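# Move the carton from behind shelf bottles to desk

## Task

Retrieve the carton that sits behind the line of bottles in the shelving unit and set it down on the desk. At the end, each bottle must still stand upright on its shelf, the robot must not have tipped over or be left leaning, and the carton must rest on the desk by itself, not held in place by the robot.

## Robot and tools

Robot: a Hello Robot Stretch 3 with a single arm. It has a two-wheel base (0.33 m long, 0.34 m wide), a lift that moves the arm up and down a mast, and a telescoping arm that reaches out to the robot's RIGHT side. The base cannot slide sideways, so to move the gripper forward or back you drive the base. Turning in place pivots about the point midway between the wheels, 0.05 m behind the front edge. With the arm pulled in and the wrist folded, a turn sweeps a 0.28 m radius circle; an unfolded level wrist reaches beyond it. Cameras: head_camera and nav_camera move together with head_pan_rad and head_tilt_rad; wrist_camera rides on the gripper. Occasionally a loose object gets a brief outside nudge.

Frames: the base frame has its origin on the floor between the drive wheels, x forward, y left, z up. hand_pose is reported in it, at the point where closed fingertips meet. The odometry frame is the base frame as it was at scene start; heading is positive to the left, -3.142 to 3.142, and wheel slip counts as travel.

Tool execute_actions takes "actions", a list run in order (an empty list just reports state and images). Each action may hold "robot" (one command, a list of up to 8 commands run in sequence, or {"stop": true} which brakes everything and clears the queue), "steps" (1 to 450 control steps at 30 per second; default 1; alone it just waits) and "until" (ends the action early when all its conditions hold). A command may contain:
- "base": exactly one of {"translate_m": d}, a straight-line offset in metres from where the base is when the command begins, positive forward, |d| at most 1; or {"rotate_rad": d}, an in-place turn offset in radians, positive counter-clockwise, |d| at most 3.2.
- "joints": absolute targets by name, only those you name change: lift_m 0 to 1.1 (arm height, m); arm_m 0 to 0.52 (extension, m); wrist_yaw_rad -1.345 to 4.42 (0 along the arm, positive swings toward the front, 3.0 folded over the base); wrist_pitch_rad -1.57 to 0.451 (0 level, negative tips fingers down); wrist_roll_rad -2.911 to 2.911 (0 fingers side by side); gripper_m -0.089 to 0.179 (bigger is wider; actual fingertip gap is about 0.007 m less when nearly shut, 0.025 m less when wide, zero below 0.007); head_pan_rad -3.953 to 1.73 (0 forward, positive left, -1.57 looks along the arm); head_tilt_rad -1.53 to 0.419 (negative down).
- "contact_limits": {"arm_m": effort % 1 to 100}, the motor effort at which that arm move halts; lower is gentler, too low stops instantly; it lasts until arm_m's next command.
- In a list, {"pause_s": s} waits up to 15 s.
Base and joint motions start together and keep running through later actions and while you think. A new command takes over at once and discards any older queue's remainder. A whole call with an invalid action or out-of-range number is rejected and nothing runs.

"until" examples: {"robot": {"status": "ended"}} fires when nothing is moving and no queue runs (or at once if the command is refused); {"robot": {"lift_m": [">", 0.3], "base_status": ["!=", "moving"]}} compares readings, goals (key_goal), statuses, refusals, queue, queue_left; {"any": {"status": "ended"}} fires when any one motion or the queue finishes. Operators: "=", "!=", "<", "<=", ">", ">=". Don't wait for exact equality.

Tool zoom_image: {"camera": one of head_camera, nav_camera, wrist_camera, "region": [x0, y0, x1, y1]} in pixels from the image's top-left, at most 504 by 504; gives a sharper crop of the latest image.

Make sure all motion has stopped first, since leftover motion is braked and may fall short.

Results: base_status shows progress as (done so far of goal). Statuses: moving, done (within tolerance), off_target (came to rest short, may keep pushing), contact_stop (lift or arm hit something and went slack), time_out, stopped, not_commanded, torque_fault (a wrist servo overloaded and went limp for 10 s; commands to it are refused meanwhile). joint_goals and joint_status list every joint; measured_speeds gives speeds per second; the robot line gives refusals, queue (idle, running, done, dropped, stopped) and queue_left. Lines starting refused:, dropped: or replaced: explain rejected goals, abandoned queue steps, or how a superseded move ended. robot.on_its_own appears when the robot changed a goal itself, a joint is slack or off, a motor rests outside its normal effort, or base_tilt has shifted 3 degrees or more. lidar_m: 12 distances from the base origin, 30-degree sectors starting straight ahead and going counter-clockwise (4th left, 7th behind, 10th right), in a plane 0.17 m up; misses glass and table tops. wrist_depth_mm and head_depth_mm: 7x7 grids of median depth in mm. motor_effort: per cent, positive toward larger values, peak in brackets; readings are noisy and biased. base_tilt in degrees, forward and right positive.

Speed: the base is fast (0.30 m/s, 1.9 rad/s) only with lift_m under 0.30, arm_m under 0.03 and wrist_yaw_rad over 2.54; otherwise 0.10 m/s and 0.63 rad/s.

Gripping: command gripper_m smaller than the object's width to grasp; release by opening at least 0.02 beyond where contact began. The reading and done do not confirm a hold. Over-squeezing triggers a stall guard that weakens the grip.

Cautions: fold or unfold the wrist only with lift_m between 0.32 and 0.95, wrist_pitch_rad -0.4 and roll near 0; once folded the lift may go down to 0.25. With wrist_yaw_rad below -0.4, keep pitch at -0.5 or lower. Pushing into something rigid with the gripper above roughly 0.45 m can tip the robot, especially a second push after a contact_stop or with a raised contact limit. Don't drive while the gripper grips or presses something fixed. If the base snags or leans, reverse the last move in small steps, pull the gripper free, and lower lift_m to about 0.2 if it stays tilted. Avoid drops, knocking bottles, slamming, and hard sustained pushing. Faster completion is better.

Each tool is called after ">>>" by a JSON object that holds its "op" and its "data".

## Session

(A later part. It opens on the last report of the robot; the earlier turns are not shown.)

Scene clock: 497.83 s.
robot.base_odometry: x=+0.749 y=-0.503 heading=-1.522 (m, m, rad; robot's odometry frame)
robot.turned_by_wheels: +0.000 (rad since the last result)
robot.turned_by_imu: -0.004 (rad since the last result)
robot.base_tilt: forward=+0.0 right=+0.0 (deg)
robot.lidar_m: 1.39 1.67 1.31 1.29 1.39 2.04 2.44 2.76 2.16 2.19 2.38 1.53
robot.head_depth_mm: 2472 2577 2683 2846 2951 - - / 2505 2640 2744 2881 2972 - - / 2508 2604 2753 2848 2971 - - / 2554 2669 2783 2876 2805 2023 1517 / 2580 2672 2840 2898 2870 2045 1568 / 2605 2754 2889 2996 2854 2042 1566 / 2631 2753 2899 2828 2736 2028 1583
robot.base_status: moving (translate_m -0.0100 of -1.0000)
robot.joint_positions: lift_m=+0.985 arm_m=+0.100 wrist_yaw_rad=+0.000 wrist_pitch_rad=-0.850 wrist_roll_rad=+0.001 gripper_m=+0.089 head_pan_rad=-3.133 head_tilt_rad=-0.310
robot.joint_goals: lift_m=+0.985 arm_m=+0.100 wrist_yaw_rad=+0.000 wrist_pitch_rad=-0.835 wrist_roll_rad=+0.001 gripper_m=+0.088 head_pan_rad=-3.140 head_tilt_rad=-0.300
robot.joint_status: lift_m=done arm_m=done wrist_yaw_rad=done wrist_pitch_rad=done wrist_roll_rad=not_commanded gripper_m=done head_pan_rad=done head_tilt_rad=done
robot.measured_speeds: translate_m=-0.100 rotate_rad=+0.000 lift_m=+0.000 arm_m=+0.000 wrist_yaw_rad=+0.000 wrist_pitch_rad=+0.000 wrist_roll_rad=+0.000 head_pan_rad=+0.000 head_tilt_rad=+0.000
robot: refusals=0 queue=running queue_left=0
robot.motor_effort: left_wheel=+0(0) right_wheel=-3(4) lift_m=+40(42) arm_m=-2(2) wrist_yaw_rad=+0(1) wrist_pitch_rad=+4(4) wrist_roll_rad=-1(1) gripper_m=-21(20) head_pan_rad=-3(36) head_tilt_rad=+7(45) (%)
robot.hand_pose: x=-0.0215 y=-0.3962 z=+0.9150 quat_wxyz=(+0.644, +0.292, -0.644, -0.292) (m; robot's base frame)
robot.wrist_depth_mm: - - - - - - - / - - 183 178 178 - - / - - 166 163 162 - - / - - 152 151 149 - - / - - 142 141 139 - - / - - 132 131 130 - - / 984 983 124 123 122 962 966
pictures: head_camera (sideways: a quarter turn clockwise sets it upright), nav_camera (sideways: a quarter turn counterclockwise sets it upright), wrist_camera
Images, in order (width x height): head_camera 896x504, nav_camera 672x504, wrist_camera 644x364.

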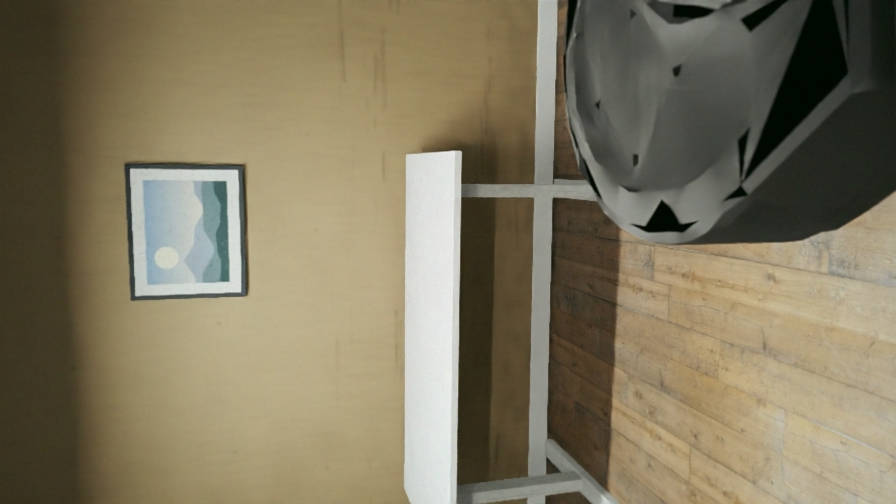

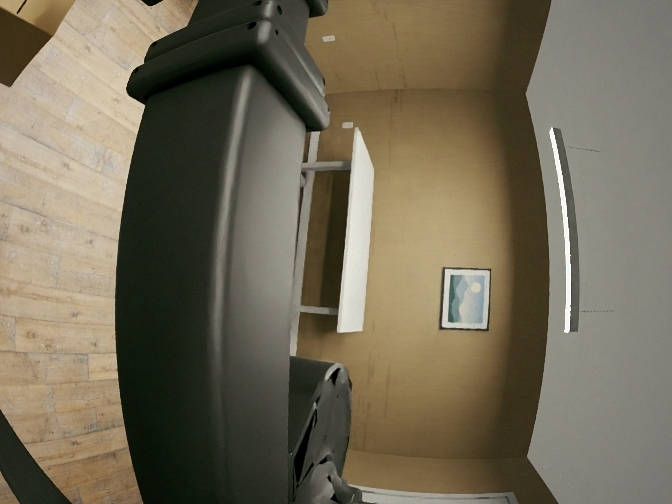

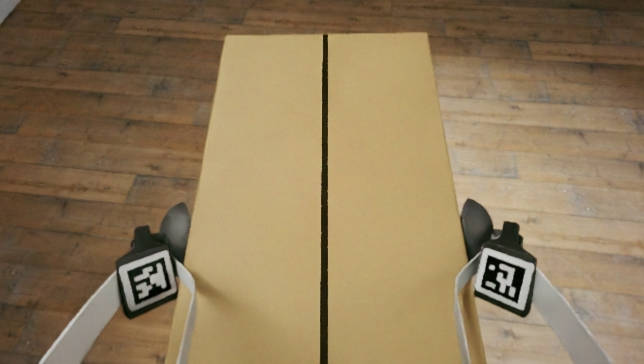

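>>> {"op": "execute_actions", "data": {"actions": [{"robot": {"joints": {"arm_m": 0.5, "head_tilt_rad": -0.45}}, "steps": 300, "until": {"robot": {"y": [">", 0.25]}}}, {"robot": {"base": {"translate_m": -0.60}}, "steps": 2}]}}

Scene clock: 505.47 s.
robot.base_odometry: x=+0.712 y=+0.260 heading=-1.522 (m, m, rad; robot's odometry frame)
robot.turned_by_wheels: +0.000 (rad since the last result)
robot.turned_by_imu: -0.002 (rad since the last result)
robot.base_tilt: forward=-0.5 right=+0.7 (deg)
robot.lidar_m: 2.15 1.77 1.39 1.37 1.45 2.19 1.68 2.07 2.43 2.00 2.42 2.22
robot.head_depth_mm: 1795 1919 2062 2172 - - - / 1808 1925 2055 2158 - - - / 1800 1943 2077 1571 - - - / 1815 1977 2078 1683 2241 1713 - / 1837 1999 2126 1831 2237 1748 - / 1868 2026 2125 1838 2259 1751 - / 1902 2029 2165 1857 2258 1727 -
robot.base_status: moving (translate_m -0.0067 of -0.6000)
robot.joint_positions: lift_m=+0.985 arm_m=+0.500 wrist_yaw_rad=+0.000 wrist_pitch_rad=-0.850 wrist_roll_rad=+0.001 gripper_m=+0.089 head_pan_rad=-3.133 head_tilt_rad=-0.444
robot.joint_goals: lift_m=+0.985 arm_m=+0.500 wrist_yaw_rad=+0.000 wrist_pitch_rad=-0.835 wrist_roll_rad=+0.001 gripper_m=+0.088 head_pan_rad=-3.140 head_tilt_rad=-0.450
robot.joint_status: lift_m=done arm_m=done wrist_yaw_rad=done wrist_pitch_rad=done wrist_roll_rad=not_commanded gripper_m=done head_pan_rad=done head_tilt_rad=done
robot.measured_speeds: translate_m=-0.100 rotate_rad=+0.000 lift_m=+0.000 arm_m=+0.000 wrist_yaw_rad=+0.000 wrist_pitch_rad=+0.000 wrist_roll_rad=+0.000 head_pan_rad=+0.000 head_tilt_rad=+0.000
robot: refusals=0 queue=running queue_left=0
robot.motor_effort: left_wheel=+0(0) right_wheel=-5(5) lift_m=+40(41) arm_m=+2(3) wrist_yaw_rad=+0(1) wrist_pitch_rad=+4(4) wrist_roll_rad=+0(0) gripper_m=-20(19) head_pan_rad=-3(3) head_tilt_rad=-3(23) (%)
robot.hand_pose: x=-0.0216 y=-0.7957 z=+0.9150 quat_wxyz=(+0.644, +0.292, -0.644, -0.292) (m; robot's base frame)
robot.wrist_depth_mm: - - - - - - - / - - 182 177 179 - - / - - 167 163 163 - - / - - 152 151 149 - - / - - 141 140 139 - - / - - 132 131 131 - - / - 955 124 123 123 945 964
pictures: head_camera (sideways: a quarter turn clockwise sets it upright), nav_camera (sideways: a quarter turn counterclockwise sets it upright), wrist_camera
Images, in order (width x height): head_camera 896x504, nav_camera 672x504, wrist_camera 644x364.

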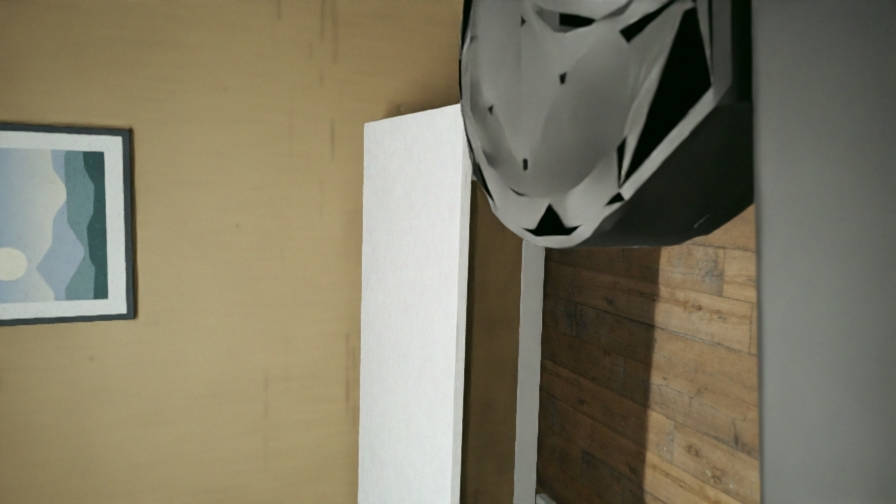

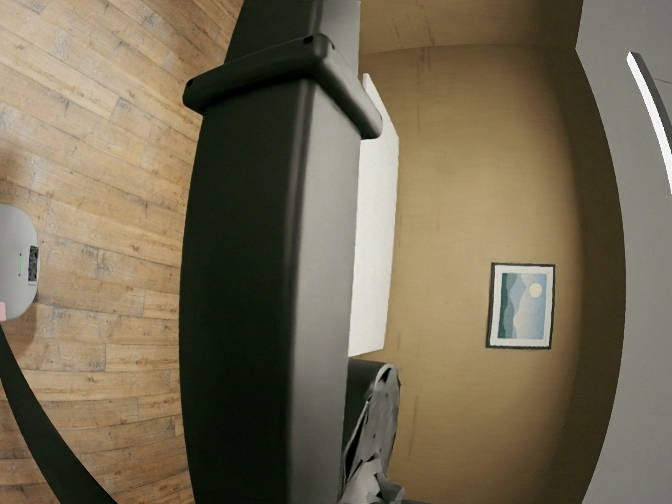

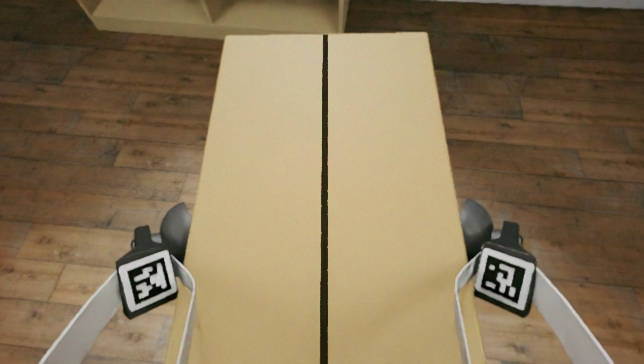

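>>> {"op": "execute_actions", "data": {"actions": [{"steps": 200, "until": {"robot": {"y": [">", 0.70]}}}, {"robot": {"base": {"translate_m": -0.22}, "joints": {"head_tilt_rad": -0.8}}, "steps": 200, "until": {"robot": {"base_status": ["!=", "moving"]}}}, {"robot": {"base": {"rotate_rad": -1.60}, "joints": {"head_pan_rad": -1.57, "arm_m": 0.515}}, "steps": 200, "until": {"robot": {"status": "ended"}}}]}}

Scene clock: 516.27 s.
robot.base_odometry: x=+0.680 y=+0.922 heading=-3.122 (m, m, rad; robot's odometry frame)
robot.turned_by_wheels: -1.600 (rad since the last result)
robot.turned_by_imu: -1.577 (rad since the last result)
robot.base_tilt: forward=+0.0 right=+0.4 (deg)
robot.lidar_m: 2.32 2.09 2.85 2.82 1.89 1.47 1.41 1.52 1.53 1.02 1.53 2.35
robot.head_depth_mm: 1221 - 1610 1771 1548 1318 1146 / - 1371 1040 900 1543 1316 1152 / - 1367 967 906 1509 1320 1156 / 1287 791 731 1706 1547 1317 1151 / 1297 1385 1046 1716 1545 1327 1149 / 1311 1400 1045 1726 1556 1328 1150 / 1308 1404 1042 1726 1553 1329 1153
robot.base_status: done (rotate_rad -1.5999 of -1.6000)
robot.joint_positions: lift_m=+0.985 arm_m=+0.515 wrist_yaw_rad=+0.000 wrist_pitch_rad=-0.850 wrist_roll_rad=+0.001 gripper_m=+0.089 head_pan_rad=-1.577 head_tilt_rad=-0.790
robot.joint_goals: lift_m=+0.985 arm_m=+0.515 wrist_yaw_rad=+0.000 wrist_pitch_rad=-0.835 wrist_roll_rad=+0.001 gripper_m=+0.088 head_pan_rad=-1.570 head_tilt_rad=-0.800
robot.joint_status: lift_m=done arm_m=done wrist_yaw_rad=done wrist_pitch_rad=done wrist_roll_rad=not_commanded gripper_m=done head_pan_rad=done head_tilt_rad=done
robot.measured_speeds: translate_m=+0.000 rotate_rad=+0.000 lift_m=+0.000 arm_m=+0.000 wrist_yaw_rad=+0.000 wrist_pitch_rad=+0.000 wrist_roll_rad=+0.000 head_pan_rad=+0.000 head_tilt_rad=+0.000
robot: refusals=0 queue=done queue_left=0
robot.motor_effort: left_wheel=+1(8) right_wheel=-2(11) lift_m=+40(41) arm_m=+1(2) wrist_yaw_rad=+0(1) wrist_pitch_rad=+4(4) wrist_roll_rad=-1(0) gripper_m=-20(20) head_pan_rad=+2(35) head_tilt_rad=-6(39) (%)
robot.hand_pose: x=-0.0216 y=-0.8108 z=+0.9150 quat_wxyz=(+0.644, +0.292, -0.644, -0.292) (m; robot's base frame)
robot.wrist_depth_mm: 540 533 529 523 522 522 798 / 488 487 182 178 179 460 919 / 445 441 167 163 162 428 - / 403 402 153 151 150 391 - / 375 376 141 141 139 366 371 / 345 - 132 131 131 - 338 / 328 319 124 123 123 313 317
pictures: head_camera (sideways: a quarter turn clockwise sets it upright), nav_camera (sideways: a quarter turn counterclockwise sets it upright), wrist_camera
Images, in order (width x height): head_camera 896x504, nav_camera 672x504, wrist_camera 644x364.

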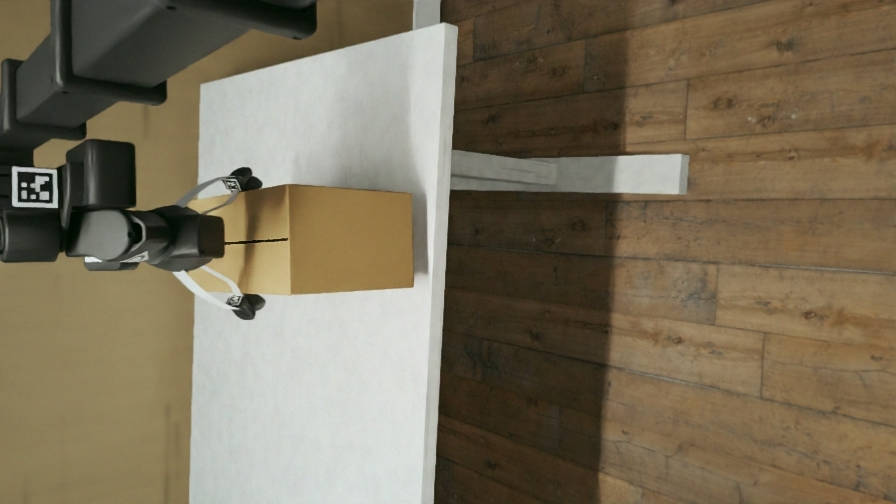

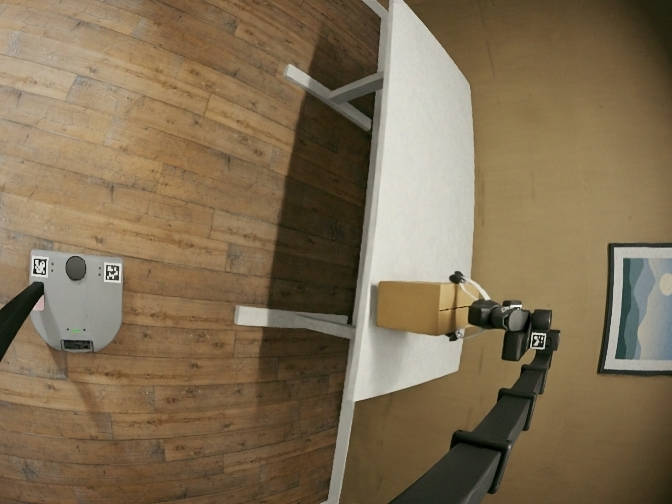

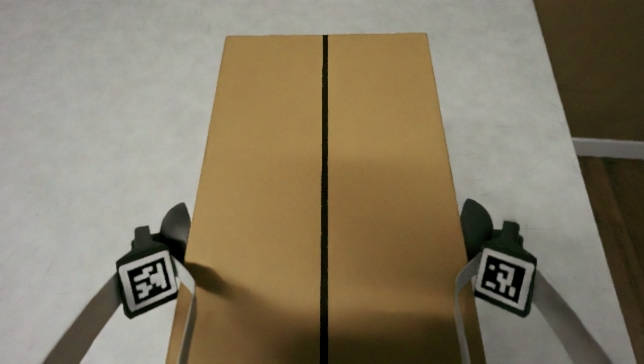

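>>> {"op": "zoom_image", "data": {"camera": "head_camera", "region": [270, 160, 470, 320]}}

Region (270, 160, 470, 320) of head_camera's 896x504 image, scaled by 2.520, with more detail than that image has; it fills the top 403 rows of this view, and the rest is white.

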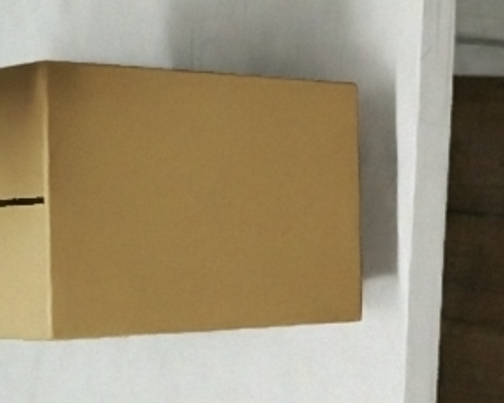

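>>> {"op": "execute_actions", "data": {"actions": []}}

Scene clock: 534.77 s.
robot.base_odometry: x=+0.680 y=+0.922 heading=-3.122 (m, m, rad; robot's odometry frame)
robot.turned_by_wheels: +0.000 (rad since the last result)
robot.turned_by_imu: +0.000 (rad since the last result)
robot.base_tilt: forward=+0.0 right=+0.4 (deg)
robot.lidar_m: 2.32 2.08 2.84 2.81 1.89 1.47 1.41 1.52 1.53 1.02 1.53 2.35
robot.head_depth_mm: 1223 - 1603 1754 1549 1310 1156 / - 1374 1035 903 1556 1315 1146 / - 1365 967 906 1508 1316 1153 / 1289 790 731 1718 1562 1319 1148 / 1296 1390 1047 1711 1551 1318 1150 / 1292 1395 1038 1714 1547 1318 1154 / 1315 1405 1043 1714 1555 1319 1155
robot.base_status: done (rotate_rad -1.5999 of -1.6000)
robot.joint_positions: lift_m=+0.985 arm_m=+0.515 wrist_yaw_rad=+0.000 wrist_pitch_rad=-0.850 wrist_roll_rad=+0.001 gripper_m=+0.089 head_pan_rad=-1.577 head_tilt_rad=-0.790
robot.joint_goals: lift_m=+0.985 arm_m=+0.515 wrist_yaw_rad=+0.000 wrist_pitch_rad=-0.835 wrist_roll_rad=+0.001 gripper_m=+0.088 head_pan_rad=-1.570 head_tilt_rad=-0.800
robot.joint_status: lift_m=done arm_m=done wrist_yaw_rad=done wrist_pitch_rad=done wrist_roll_rad=not_commanded gripper_m=done head_pan_rad=done head_tilt_rad=done
robot.measured_speeds: translate_m=+0.000 rotate_rad=+0.000 lift_m=+0.000 arm_m=+0.000 wrist_yaw_rad=+0.000 wrist_pitch_rad=+0.000 wrist_roll_rad=+0.000 head_pan_rad=+0.000 head_tilt_rad=+0.000
robot: refusals=0 queue=done queue_left=0
robot.motor_effort: left_wheel=+1(1) right_wheel=-1(2) lift_m=+40(40) arm_m=+1(1) wrist_yaw_rad=+0(1) wrist_pitch_rad=+4(4) wrist_roll_rad=+0(1) gripper_m=-20(21) head_pan_rad=+3(2) head_tilt_rad=-6(6) (%)
robot.hand_pose: x=-0.0216 y=-0.8108 z=+0.9150 quat_wxyz=(+0.644, +0.292, -0.644, -0.292) (m; robot's base frame)
robot.wrist_depth_mm: 537 537 529 532 522 517 792 / 480 479 182 178 179 464 913 / 439 441 167 163 162 425 - / 403 399 153 151 150 388 - / 375 377 141 141 140 365 371 / 347 - 132 131 130 - 339 / 326 319 124 123 123 311 319
pictures: head_camera (sideways: a quarter turn clockwise sets it upright), nav_camera (sideways: a quarter turn counterclockwise sets it upright), wrist_camera
Images, in order (width x height): head_camera 896x504, nav_camera 672x504, wrist_camera 644x364.

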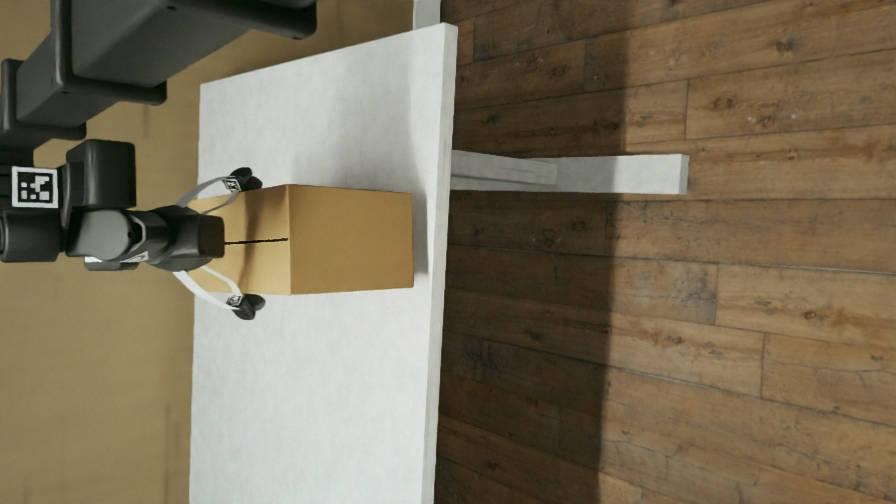

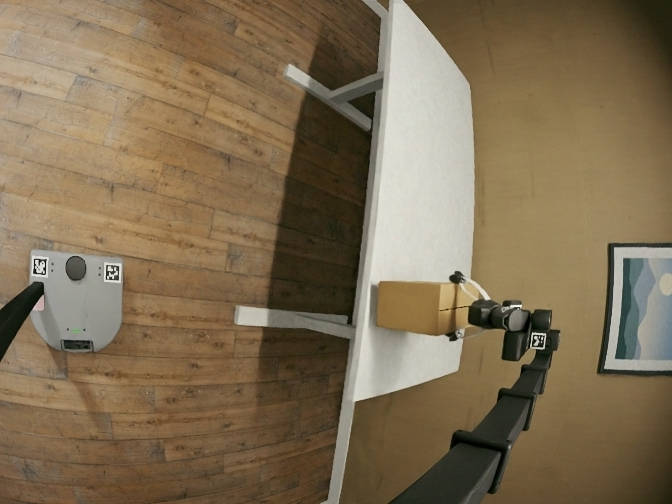

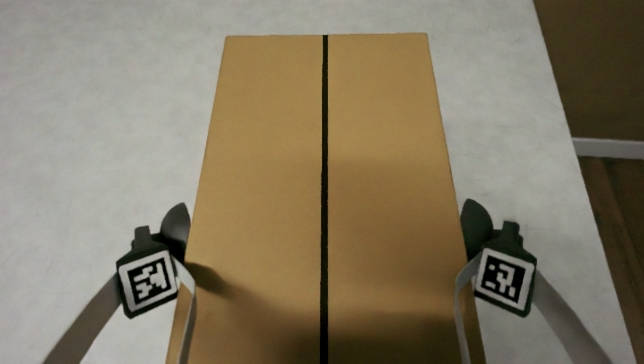

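>>> {"op": "execute_actions", "data": {"actions": [{"robot": {"joints": {"lift_m": 0.952, "arm_m": 0.52}}, "steps": 150, "until": {"robot": {"status": "ended"}}}]}}

Scene clock: 538.17 s.
robot.base_odometry: x=+0.680 y=+0.922 heading=-3.122 (m, m, rad; robot's odometry frame)
robot.turned_by_wheels: +0.000 (rad since the last result)
robot.turned_by_imu: +0.000 (rad since the last result)
robot.base_tilt: forward=+0.1 right=+0.6 (deg)
robot.lidar_m: 2.32 2.09 2.85 2.82 1.89 1.47 1.41 1.51 1.53 1.02 1.53 2.34
robot.head_depth_mm: 1271 - - 1718 1555 1307 1149 / 1228 1332 1039 907 1542 1320 1157 / - 1344 949 905 1507 1328 1148 / 1266 1383 761 1715 1535 1317 1154 / 1301 1393 1041 1710 1547 1318 1153 / 1298 1409 1041 1717 1541 1323 1155 / 1315 1403 1045 1712 1545 1318 1153
robot.base_status: done (rotate_rad -1.5999 of -1.6000)
robot.joint_positions: lift_m=+0.952 arm_m=+0.518 wrist_yaw_rad=+0.000 wrist_pitch_rad=-0.850 wrist_roll_rad=+0.001 gripper_m=+0.089 head_pan_rad=-1.577 head_tilt_rad=-0.790
robot.joint_goals: lift_m=+0.952 arm_m=+0.520 wrist_yaw_rad=+0.000 wrist_pitch_rad=-0.835 wrist_roll_rad=+0.001 gripper_m=+0.088 head_pan_rad=-1.570 head_tilt_rad=-0.800
robot.joint_status: lift_m=done arm_m=done wrist_yaw_rad=done wrist_pitch_rad=done wrist_roll_rad=not_commanded gripper_m=done head_pan_rad=done head_tilt_rad=done
robot.measured_speeds: translate_m=+0.000 rotate_rad=+0.000 lift_m=+0.000 arm_m=+0.000 wrist_yaw_rad=+0.000 wrist_pitch_rad=+0.000 wrist_roll_rad=+0.000 head_pan_rad=+0.000 head_tilt_rad=+0.000
robot: refusals=0 queue=done queue_left=0
robot.motor_effort: left_wheel=+1(1) right_wheel=-2(2) lift_m=+28(40) arm_m=+2(2) wrist_yaw_rad=+0(0) wrist_pitch_rad=+4(4) wrist_roll_rad=+0(0) gripper_m=-20(20) head_pan_rad=+2(2) head_tilt_rad=-6(6) (%)
robot.hand_pose: x=-0.0216 y=-0.8136 z=+0.8825 quat_wxyz=(+0.644, +0.292, -0.644, -0.292) (m; robot's base frame)
robot.wrist_depth_mm: 486 487 486 477 471 472 779 / 444 439 182 178 180 422 899 / 400 398 167 163 163 387 - / 365 364 153 151 150 354 358 / 341 343 141 140 140 330 326 / 319 - 133 131 131 - 303 / 298 289 124 123 122 282 286
pictures: head_camera (sideways: a quarter turn clockwise sets it upright), nav_camera (sideways: a quarter turn counterclockwise sets it upright), wrist_camera
Images, in order (width x height): head_camera 896x504, nav_camera 672x504, wrist_camera 644x364.

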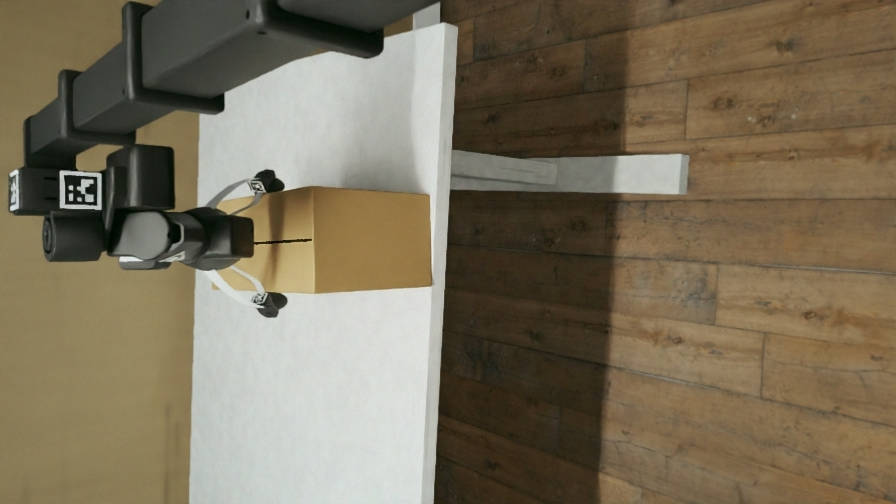

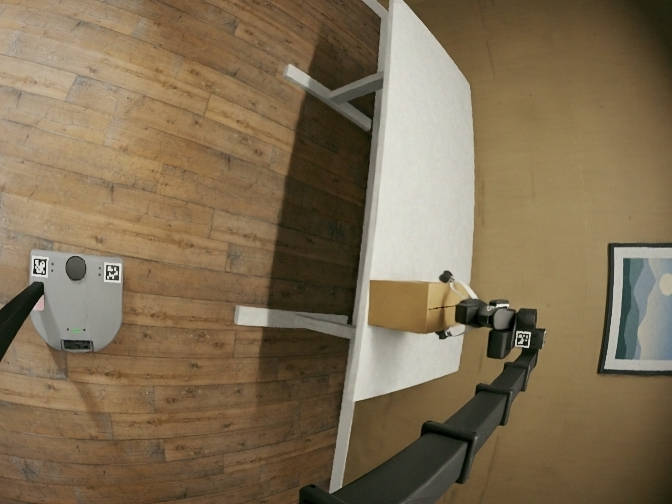

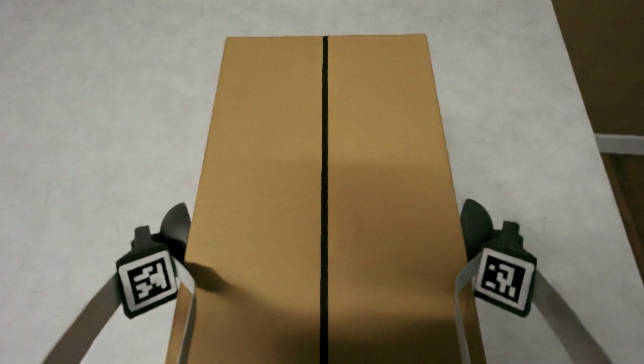

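>>> {"op": "zoom_image", "data": {"camera": "head_camera", "region": [380, 160, 500, 320]}}

Region (380, 160, 500, 320) of head_camera's 896x504 image, scaled by 3.150, with more detail than that image has; it fills the left 378 columns of this view, and the rest is white.

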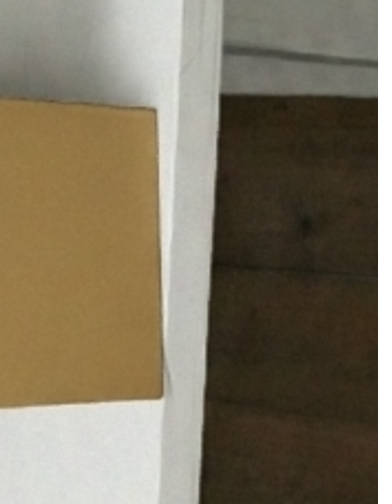

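>>> {"op": "execute_actions", "data": {"actions": [{"robot": {"joints": {"lift_m": 0.98}}, "steps": 8}, {"robot": [{"base": {"rotate_rad": -0.45}}, {"base": {"translate_m": 0.15}}, {"base": {"rotate_rad": 0.35}}, {"joints": {"lift_m": 0.955}}], "steps": 450, "until": {"robot": {"status": "ended"}}}]}}

Scene clock: 585.53 s.
robot.base_odometry: x=+0.543 y=+0.985 heading=+3.061 (m, m, rad; robot's odometry frame)
robot.turned_by_wheels: -0.100 (rad since the last result)
robot.turned_by_imu: -0.099 (rad since the last result)
robot.base_tilt: forward=+0.0 right=+0.4 (deg)
robot.lidar_m: 2.19 1.97 2.73 2.88 2.28 1.65 1.56 1.61 1.52 0.99 1.40 1.39
robot.head_depth_mm: 1231 - - 873 1546 1308 1153 / 1191 1312 1037 876 1548 1311 1143 / - 1335 951 846 1490 1310 1154 / 1202 - 759 823 1549 1316 1147 / 1236 1348 1040 880 1544 1321 1157 / 1236 1340 1044 879 1545 1316 1152 / 1228 1344 1047 881 1550 1320 1155
robot.base_status: done (rotate_rad +0.3499 of +0.3500)
robot.joint_positions: lift_m=+0.955 arm_m=+0.518 wrist_yaw_rad=+0.000 wrist_pitch_rad=-0.850 wrist_roll_rad=+0.001 gripper_m=+0.089 head_pan_rad=-1.577 head_tilt_rad=-0.790
robot.joint_goals: lift_m=+0.955 arm_m=+0.520 wrist_yaw_rad=+0.000 wrist_pitch_rad=-0.835 wrist_roll_rad=+0.001 gripper_m=+0.088 head_pan_rad=-1.570 head_tilt_rad=-0.800
robot.joint_status: lift_m=done arm_m=done wrist_yaw_rad=done wrist_pitch_rad=done wrist_roll_rad=not_commanded gripper_m=done head_pan_rad=done head_tilt_rad=done
robot.measured_speeds: translate_m=+0.000 rotate_rad=+0.000 lift_m=+0.000 arm_m=+0.000 wrist_yaw_rad=+0.000 wrist_pitch_rad=+0.000 wrist_roll_rad=+0.000 head_pan_rad=+0.000 head_tilt_rad=+0.000
robot: refusals=0 queue=done queue_left=0
robot.motor_effort: left_wheel=-2(7) right_wheel=+3(11) lift_m=+28(42) arm_m=+1(2) wrist_yaw_rad=-1(0) wrist_pitch_rad=+4(4) wrist_roll_rad=+0(0) gripper_m=-20(20) head_pan_rad=+3(3) head_tilt_rad=-6(6) (%)
robot.hand_pose: x=-0.0216 y=-0.8136 z=+0.8855 quat_wxyz=(+0.644, +0.292, -0.644, -0.292) (m; robot's base frame)
robot.wrist_depth_mm: 495 489 488 480 474 475 773 / 442 444 183 177 179 430 445 / 409 402 167 163 162 391 388 / 372 371 153 151 150 359 355 / 343 346 141 141 139 333 329 / 319 - 132 131 130 - 303 / 297 291 124 123 123 285 286
pictures: head_camera (sideways: a quarter turn clockwise sets it upright), nav_camera (sideways: a quarter turn counterclockwise sets it upright), wrist_camera
Images, in order (width x height): head_camera 896x504, nav_camera 672x504, wrist_camera 644x364.

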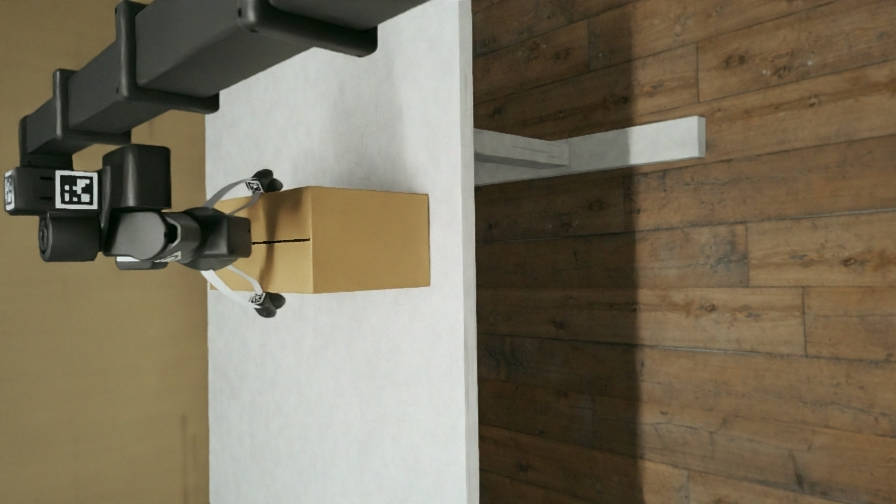

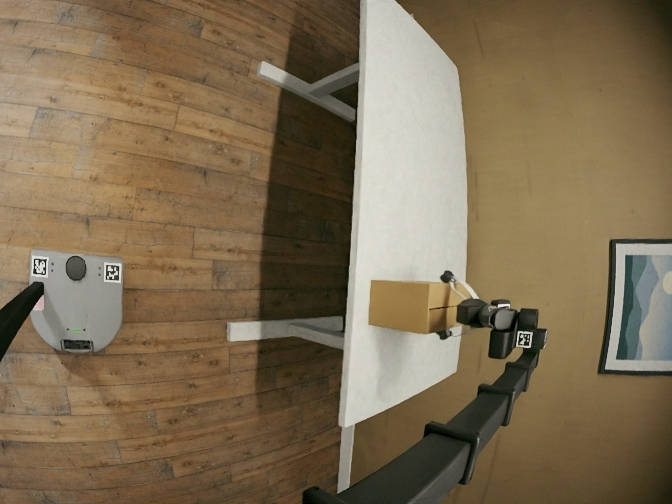

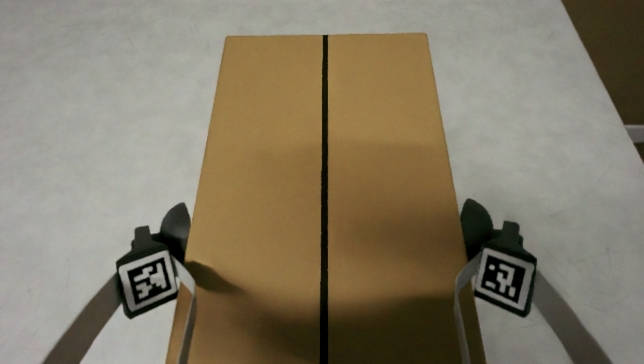

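>>> {"op": "execute_actions", "data": {"actions": [{"robot": {"joints": {"lift_m": 0.947}}, "steps": 90, "until": {"robot": {"status": "ended"}}}]}}

Scene clock: 587.87 s.
robot.base_odometry: x=+0.543 y=+0.985 heading=+3.061 (m, m, rad; robot's odometry frame)
robot.turned_by_wheels: +0.000 (rad since the last result)
robot.turned_by_imu: +0.000 (rad since the last result)
robot.base_tilt: forward=+0.0 right=+0.4 (deg)
robot.lidar_m: 2.19 1.98 2.74 2.87 2.28 1.64 1.56 1.62 1.51 0.99 1.40 1.39
robot.head_depth_mm: 1253 - - 861 1557 1315 1145 / 1206 1338 1043 878 1532 1314 1148 / 1191 1344 968 849 1503 1315 1152 / 1221 1344 760 825 1530 1329 1150 / 1233 1352 1043 879 1550 1322 1152 / 1229 1343 1042 877 1549 1321 1156 / 1230 1337 1044 879 1542 1318 1161
robot.base_status: done (rotate_rad +0.3499 of +0.3500)
robot.joint_positions: lift_m=+0.947 arm_m=+0.518 wrist_yaw_rad=+0.000 wrist_pitch_rad=-0.848 wrist_roll_rad=+0.001 gripper_m=+0.089 head_pan_rad=-1.577 head_tilt_rad=-0.790
robot.joint_goals: lift_m=+0.947 arm_m=+0.520 wrist_yaw_rad=+0.000 wrist_pitch_rad=-0.835 wrist_roll_rad=+0.001 gripper_m=+0.088 head_pan_rad=-1.570 head_tilt_rad=-0.800
robot.joint_status: lift_m=done arm_m=done wrist_yaw_rad=done wrist_pitch_rad=done wrist_roll_rad=not_commanded gripper_m=done head_pan_rad=done head_tilt_rad=done
robot.measured_speeds: translate_m=+0.000 rotate_rad=+0.000 lift_m=+0.000 arm_m=+0.000 wrist_yaw_rad=+0.000 wrist_pitch_rad=+0.000 wrist_roll_rad=+0.000 head_pan_rad=+0.000 head_tilt_rad=+0.000
robot: refusals=0 queue=done queue_left=0
robot.motor_effort: left_wheel=-3(2) right_wheel=+3(4) lift_m=+25(28) arm_m=+1(1) wrist_yaw_rad=+0(1) wrist_pitch_rad=+3(4) wrist_roll_rad=-1(0) gripper_m=-20(20) head_pan_rad=+2(2) head_tilt_rad=-6(5) (%)
robot.hand_pose: x=-0.0216 y=-0.8141 z=+0.8780 quat_wxyz=(+0.644, +0.291, -0.645, -0.291) (m; robot's base frame)
robot.wrist_depth_mm: 489 487 480 474 471 462 770 / 439 433 192 182 184 423 430 / 399 396 171 166 166 384 380 / 364 362 155 153 152 351 345 / 335 338 142 141 140 325 321 / 313 - 132 131 130 - 299 / 293 286 122 122 122 277 281
pictures: head_camera (sideways: a quarter turn clockwise sets it upright), nav_camera (sideways: a quarter turn counterclockwise sets it upright), wrist_camera
Images, in order (width x height): head_camera 896x504, nav_camera 672x504, wrist_camera 644x364.

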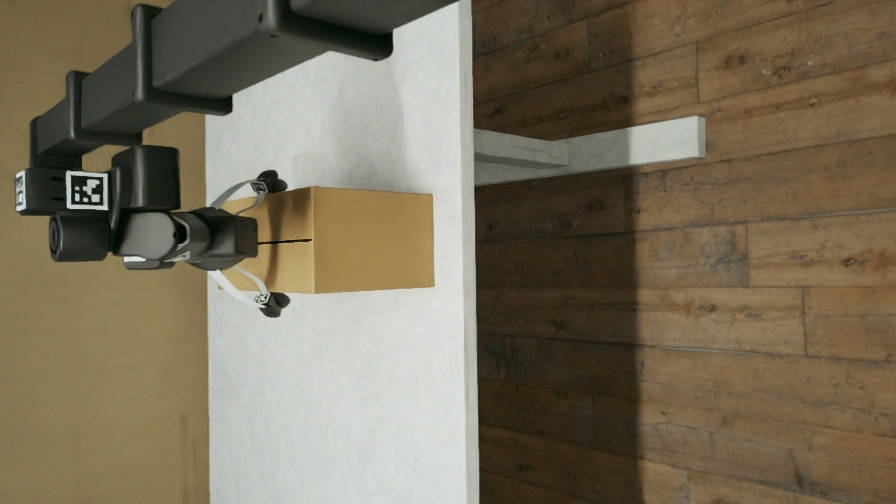

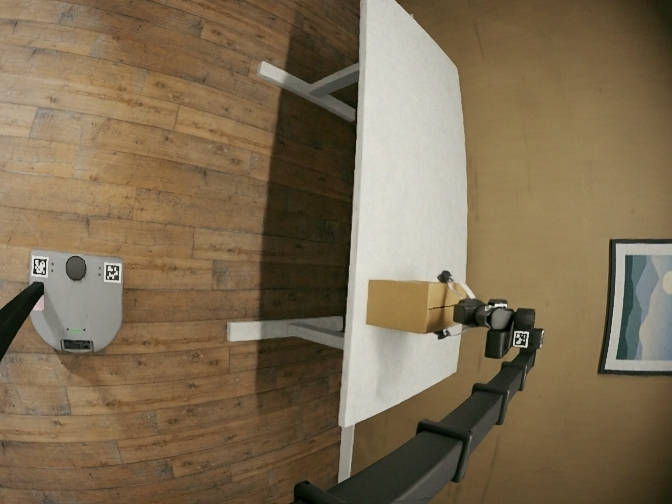

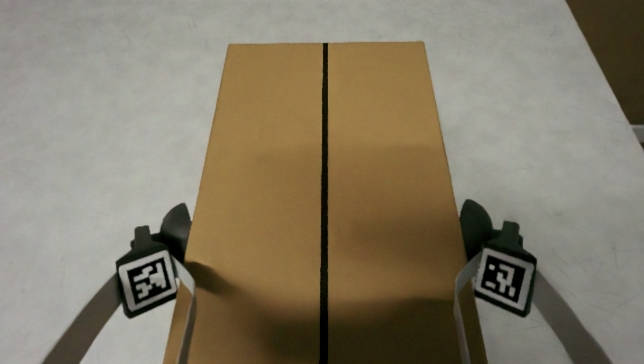

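>>> {"op": "execute_actions", "data": {"actions": [{"robot": [{"joints": {"lift_m": 0.944, "head_pan_rad": -1.2}}, {"joints": {"gripper_m": 0.17, "head_pan_rad": 1.5, "head_tilt_rad": -0.2}}], "steps": 150, "until": {"robot": {"gripper_m": [">", 0.15]}}}, {"robot": {"joints": {"lift_m": 1.01}}, "steps": 150, "until": {"robot": {"status": "ended"}}}]}}

Scene clock: 594.80 s.
robot.base_odometry: x=+0.543 y=+0.985 heading=+3.061 (m, m, rad; robot's odometry frame)
robot.turned_by_wheels: +0.000 (rad since the last result)
robot.turned_by_imu: +0.000 (rad since the last result)
robot.base_tilt: forward=+0.0 right=+0.5 (deg)
robot.lidar_m: 2.18 1.98 2.74 2.88 2.28 1.65 1.56 1.62 1.51 0.99 1.40 1.39
robot.head_depth_mm: 2642 3159 3295 3398 3454 2309 1729 / 2447 3134 3196 3379 3407 2305 1730 / 2403 3112 3226 3316 3376 2345 1734 / 2946 3059 3122 3014 3119 2351 1740 / 2952 3011 3147 3237 3089 2351 1745 / 2961 2950 3063 3148 2964 2387 1761 / 2903 2969 3015 3133 3249 2380 1766
robot.base_status: done (rotate_rad +0.3499 of +0.3500)
robot.joint_positions: lift_m=+1.010 arm_m=+0.518 wrist_yaw_rad=+0.000 wrist_pitch_rad=-0.842 wrist_roll_rad=+0.001 gripper_m=+0.170 head_pan_rad=+1.493 head_tilt_rad=-0.211
robot.joint_goals: lift_m=+1.010 arm_m=+0.520 wrist_yaw_rad=+0.000 wrist_pitch_rad=-0.835 wrist_roll_rad=+0.001 gripper_m=+0.170 head_pan_rad=+1.500 head_tilt_rad=-0.200
robot.joint_status: lift_m=done arm_m=done wrist_yaw_rad=done wrist_pitch_rad=done wrist_roll_rad=not_commanded gripper_m=done head_pan_rad=done head_tilt_rad=done
robot.measured_speeds: translate_m=+0.000 rotate_rad=+0.000 lift_m=+0.000 arm_m=+0.000 wrist_yaw_rad=+0.000 wrist_pitch_rad=+0.000 wrist_roll_rad=+0.000 head_pan_rad=+0.000 head_tilt_rad=+0.000
robot: refusals=0 queue=done queue_left=0
robot.motor_effort: left_wheel=-3(3) right_wheel=+3(4) lift_m=+39(42) arm_m=+1(1) wrist_yaw_rad=+0(1) wrist_pitch_rad=+1(3) wrist_roll_rad=-1(0) gripper_m=+0(92) head_pan_rad=+2(36) head_tilt_rad=+8(50) (%)
robot.hand_pose: x=-0.0216 y=-0.8153 z=+0.9413 quat_wxyz=(+0.645, +0.289, -0.645, -0.289) (m; robot's base frame)
robot.wrist_depth_mm: 585 586 582 568 574 565 806 / 527 522 518 515 518 511 933 / 479 475 469 245 448 460 - / 438 432 418 222 413 422 435 / 404 407 387 207 211 395 393 / 373 367 199 192 193 360 364 / 345 345 183 178 180 339 335
pictures: head_camera (sideways: a quarter turn clockwise sets it upright), nav_camera (sideways: a quarter turn counterclockwise sets it upright), wrist_camera
Images, in order (width x height): head_camera 896x504, nav_camera 672x504, wrist_camera 644x364.

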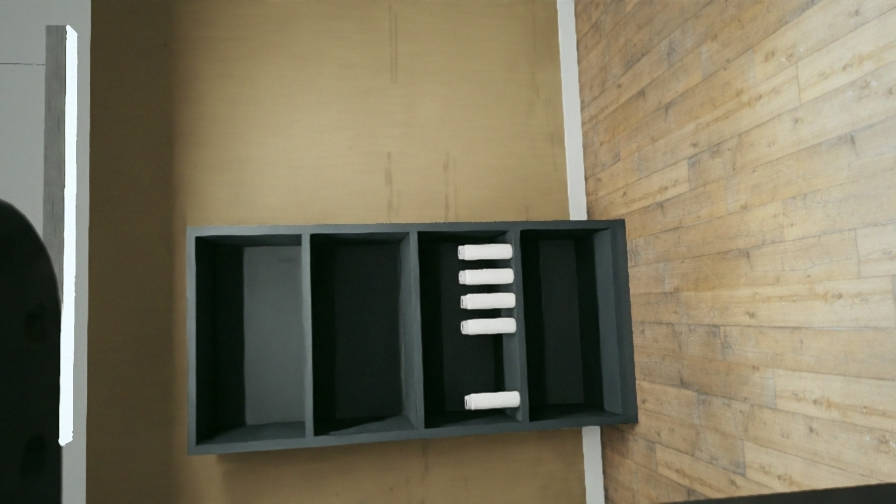

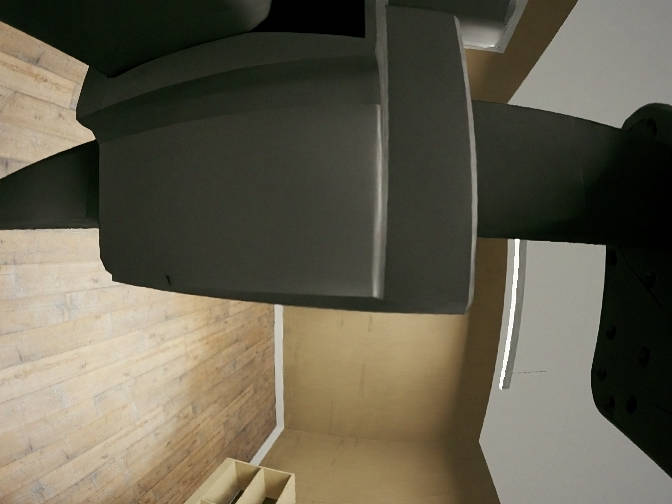

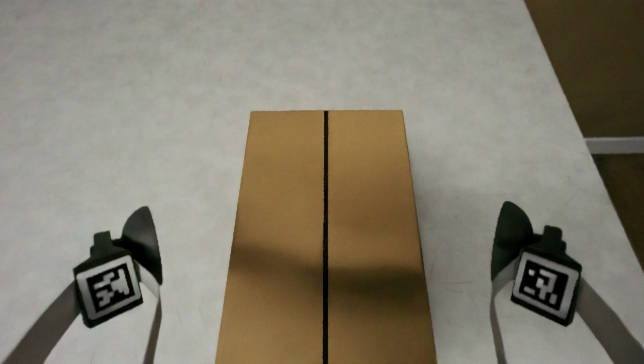

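All five bottles are upright on their shelf, and the carton is resting flat on the desk with the gripper clear of it.

>>> {"op": "finished_scene", "data": {"scene": 2}}

The scene is finished: the task was done.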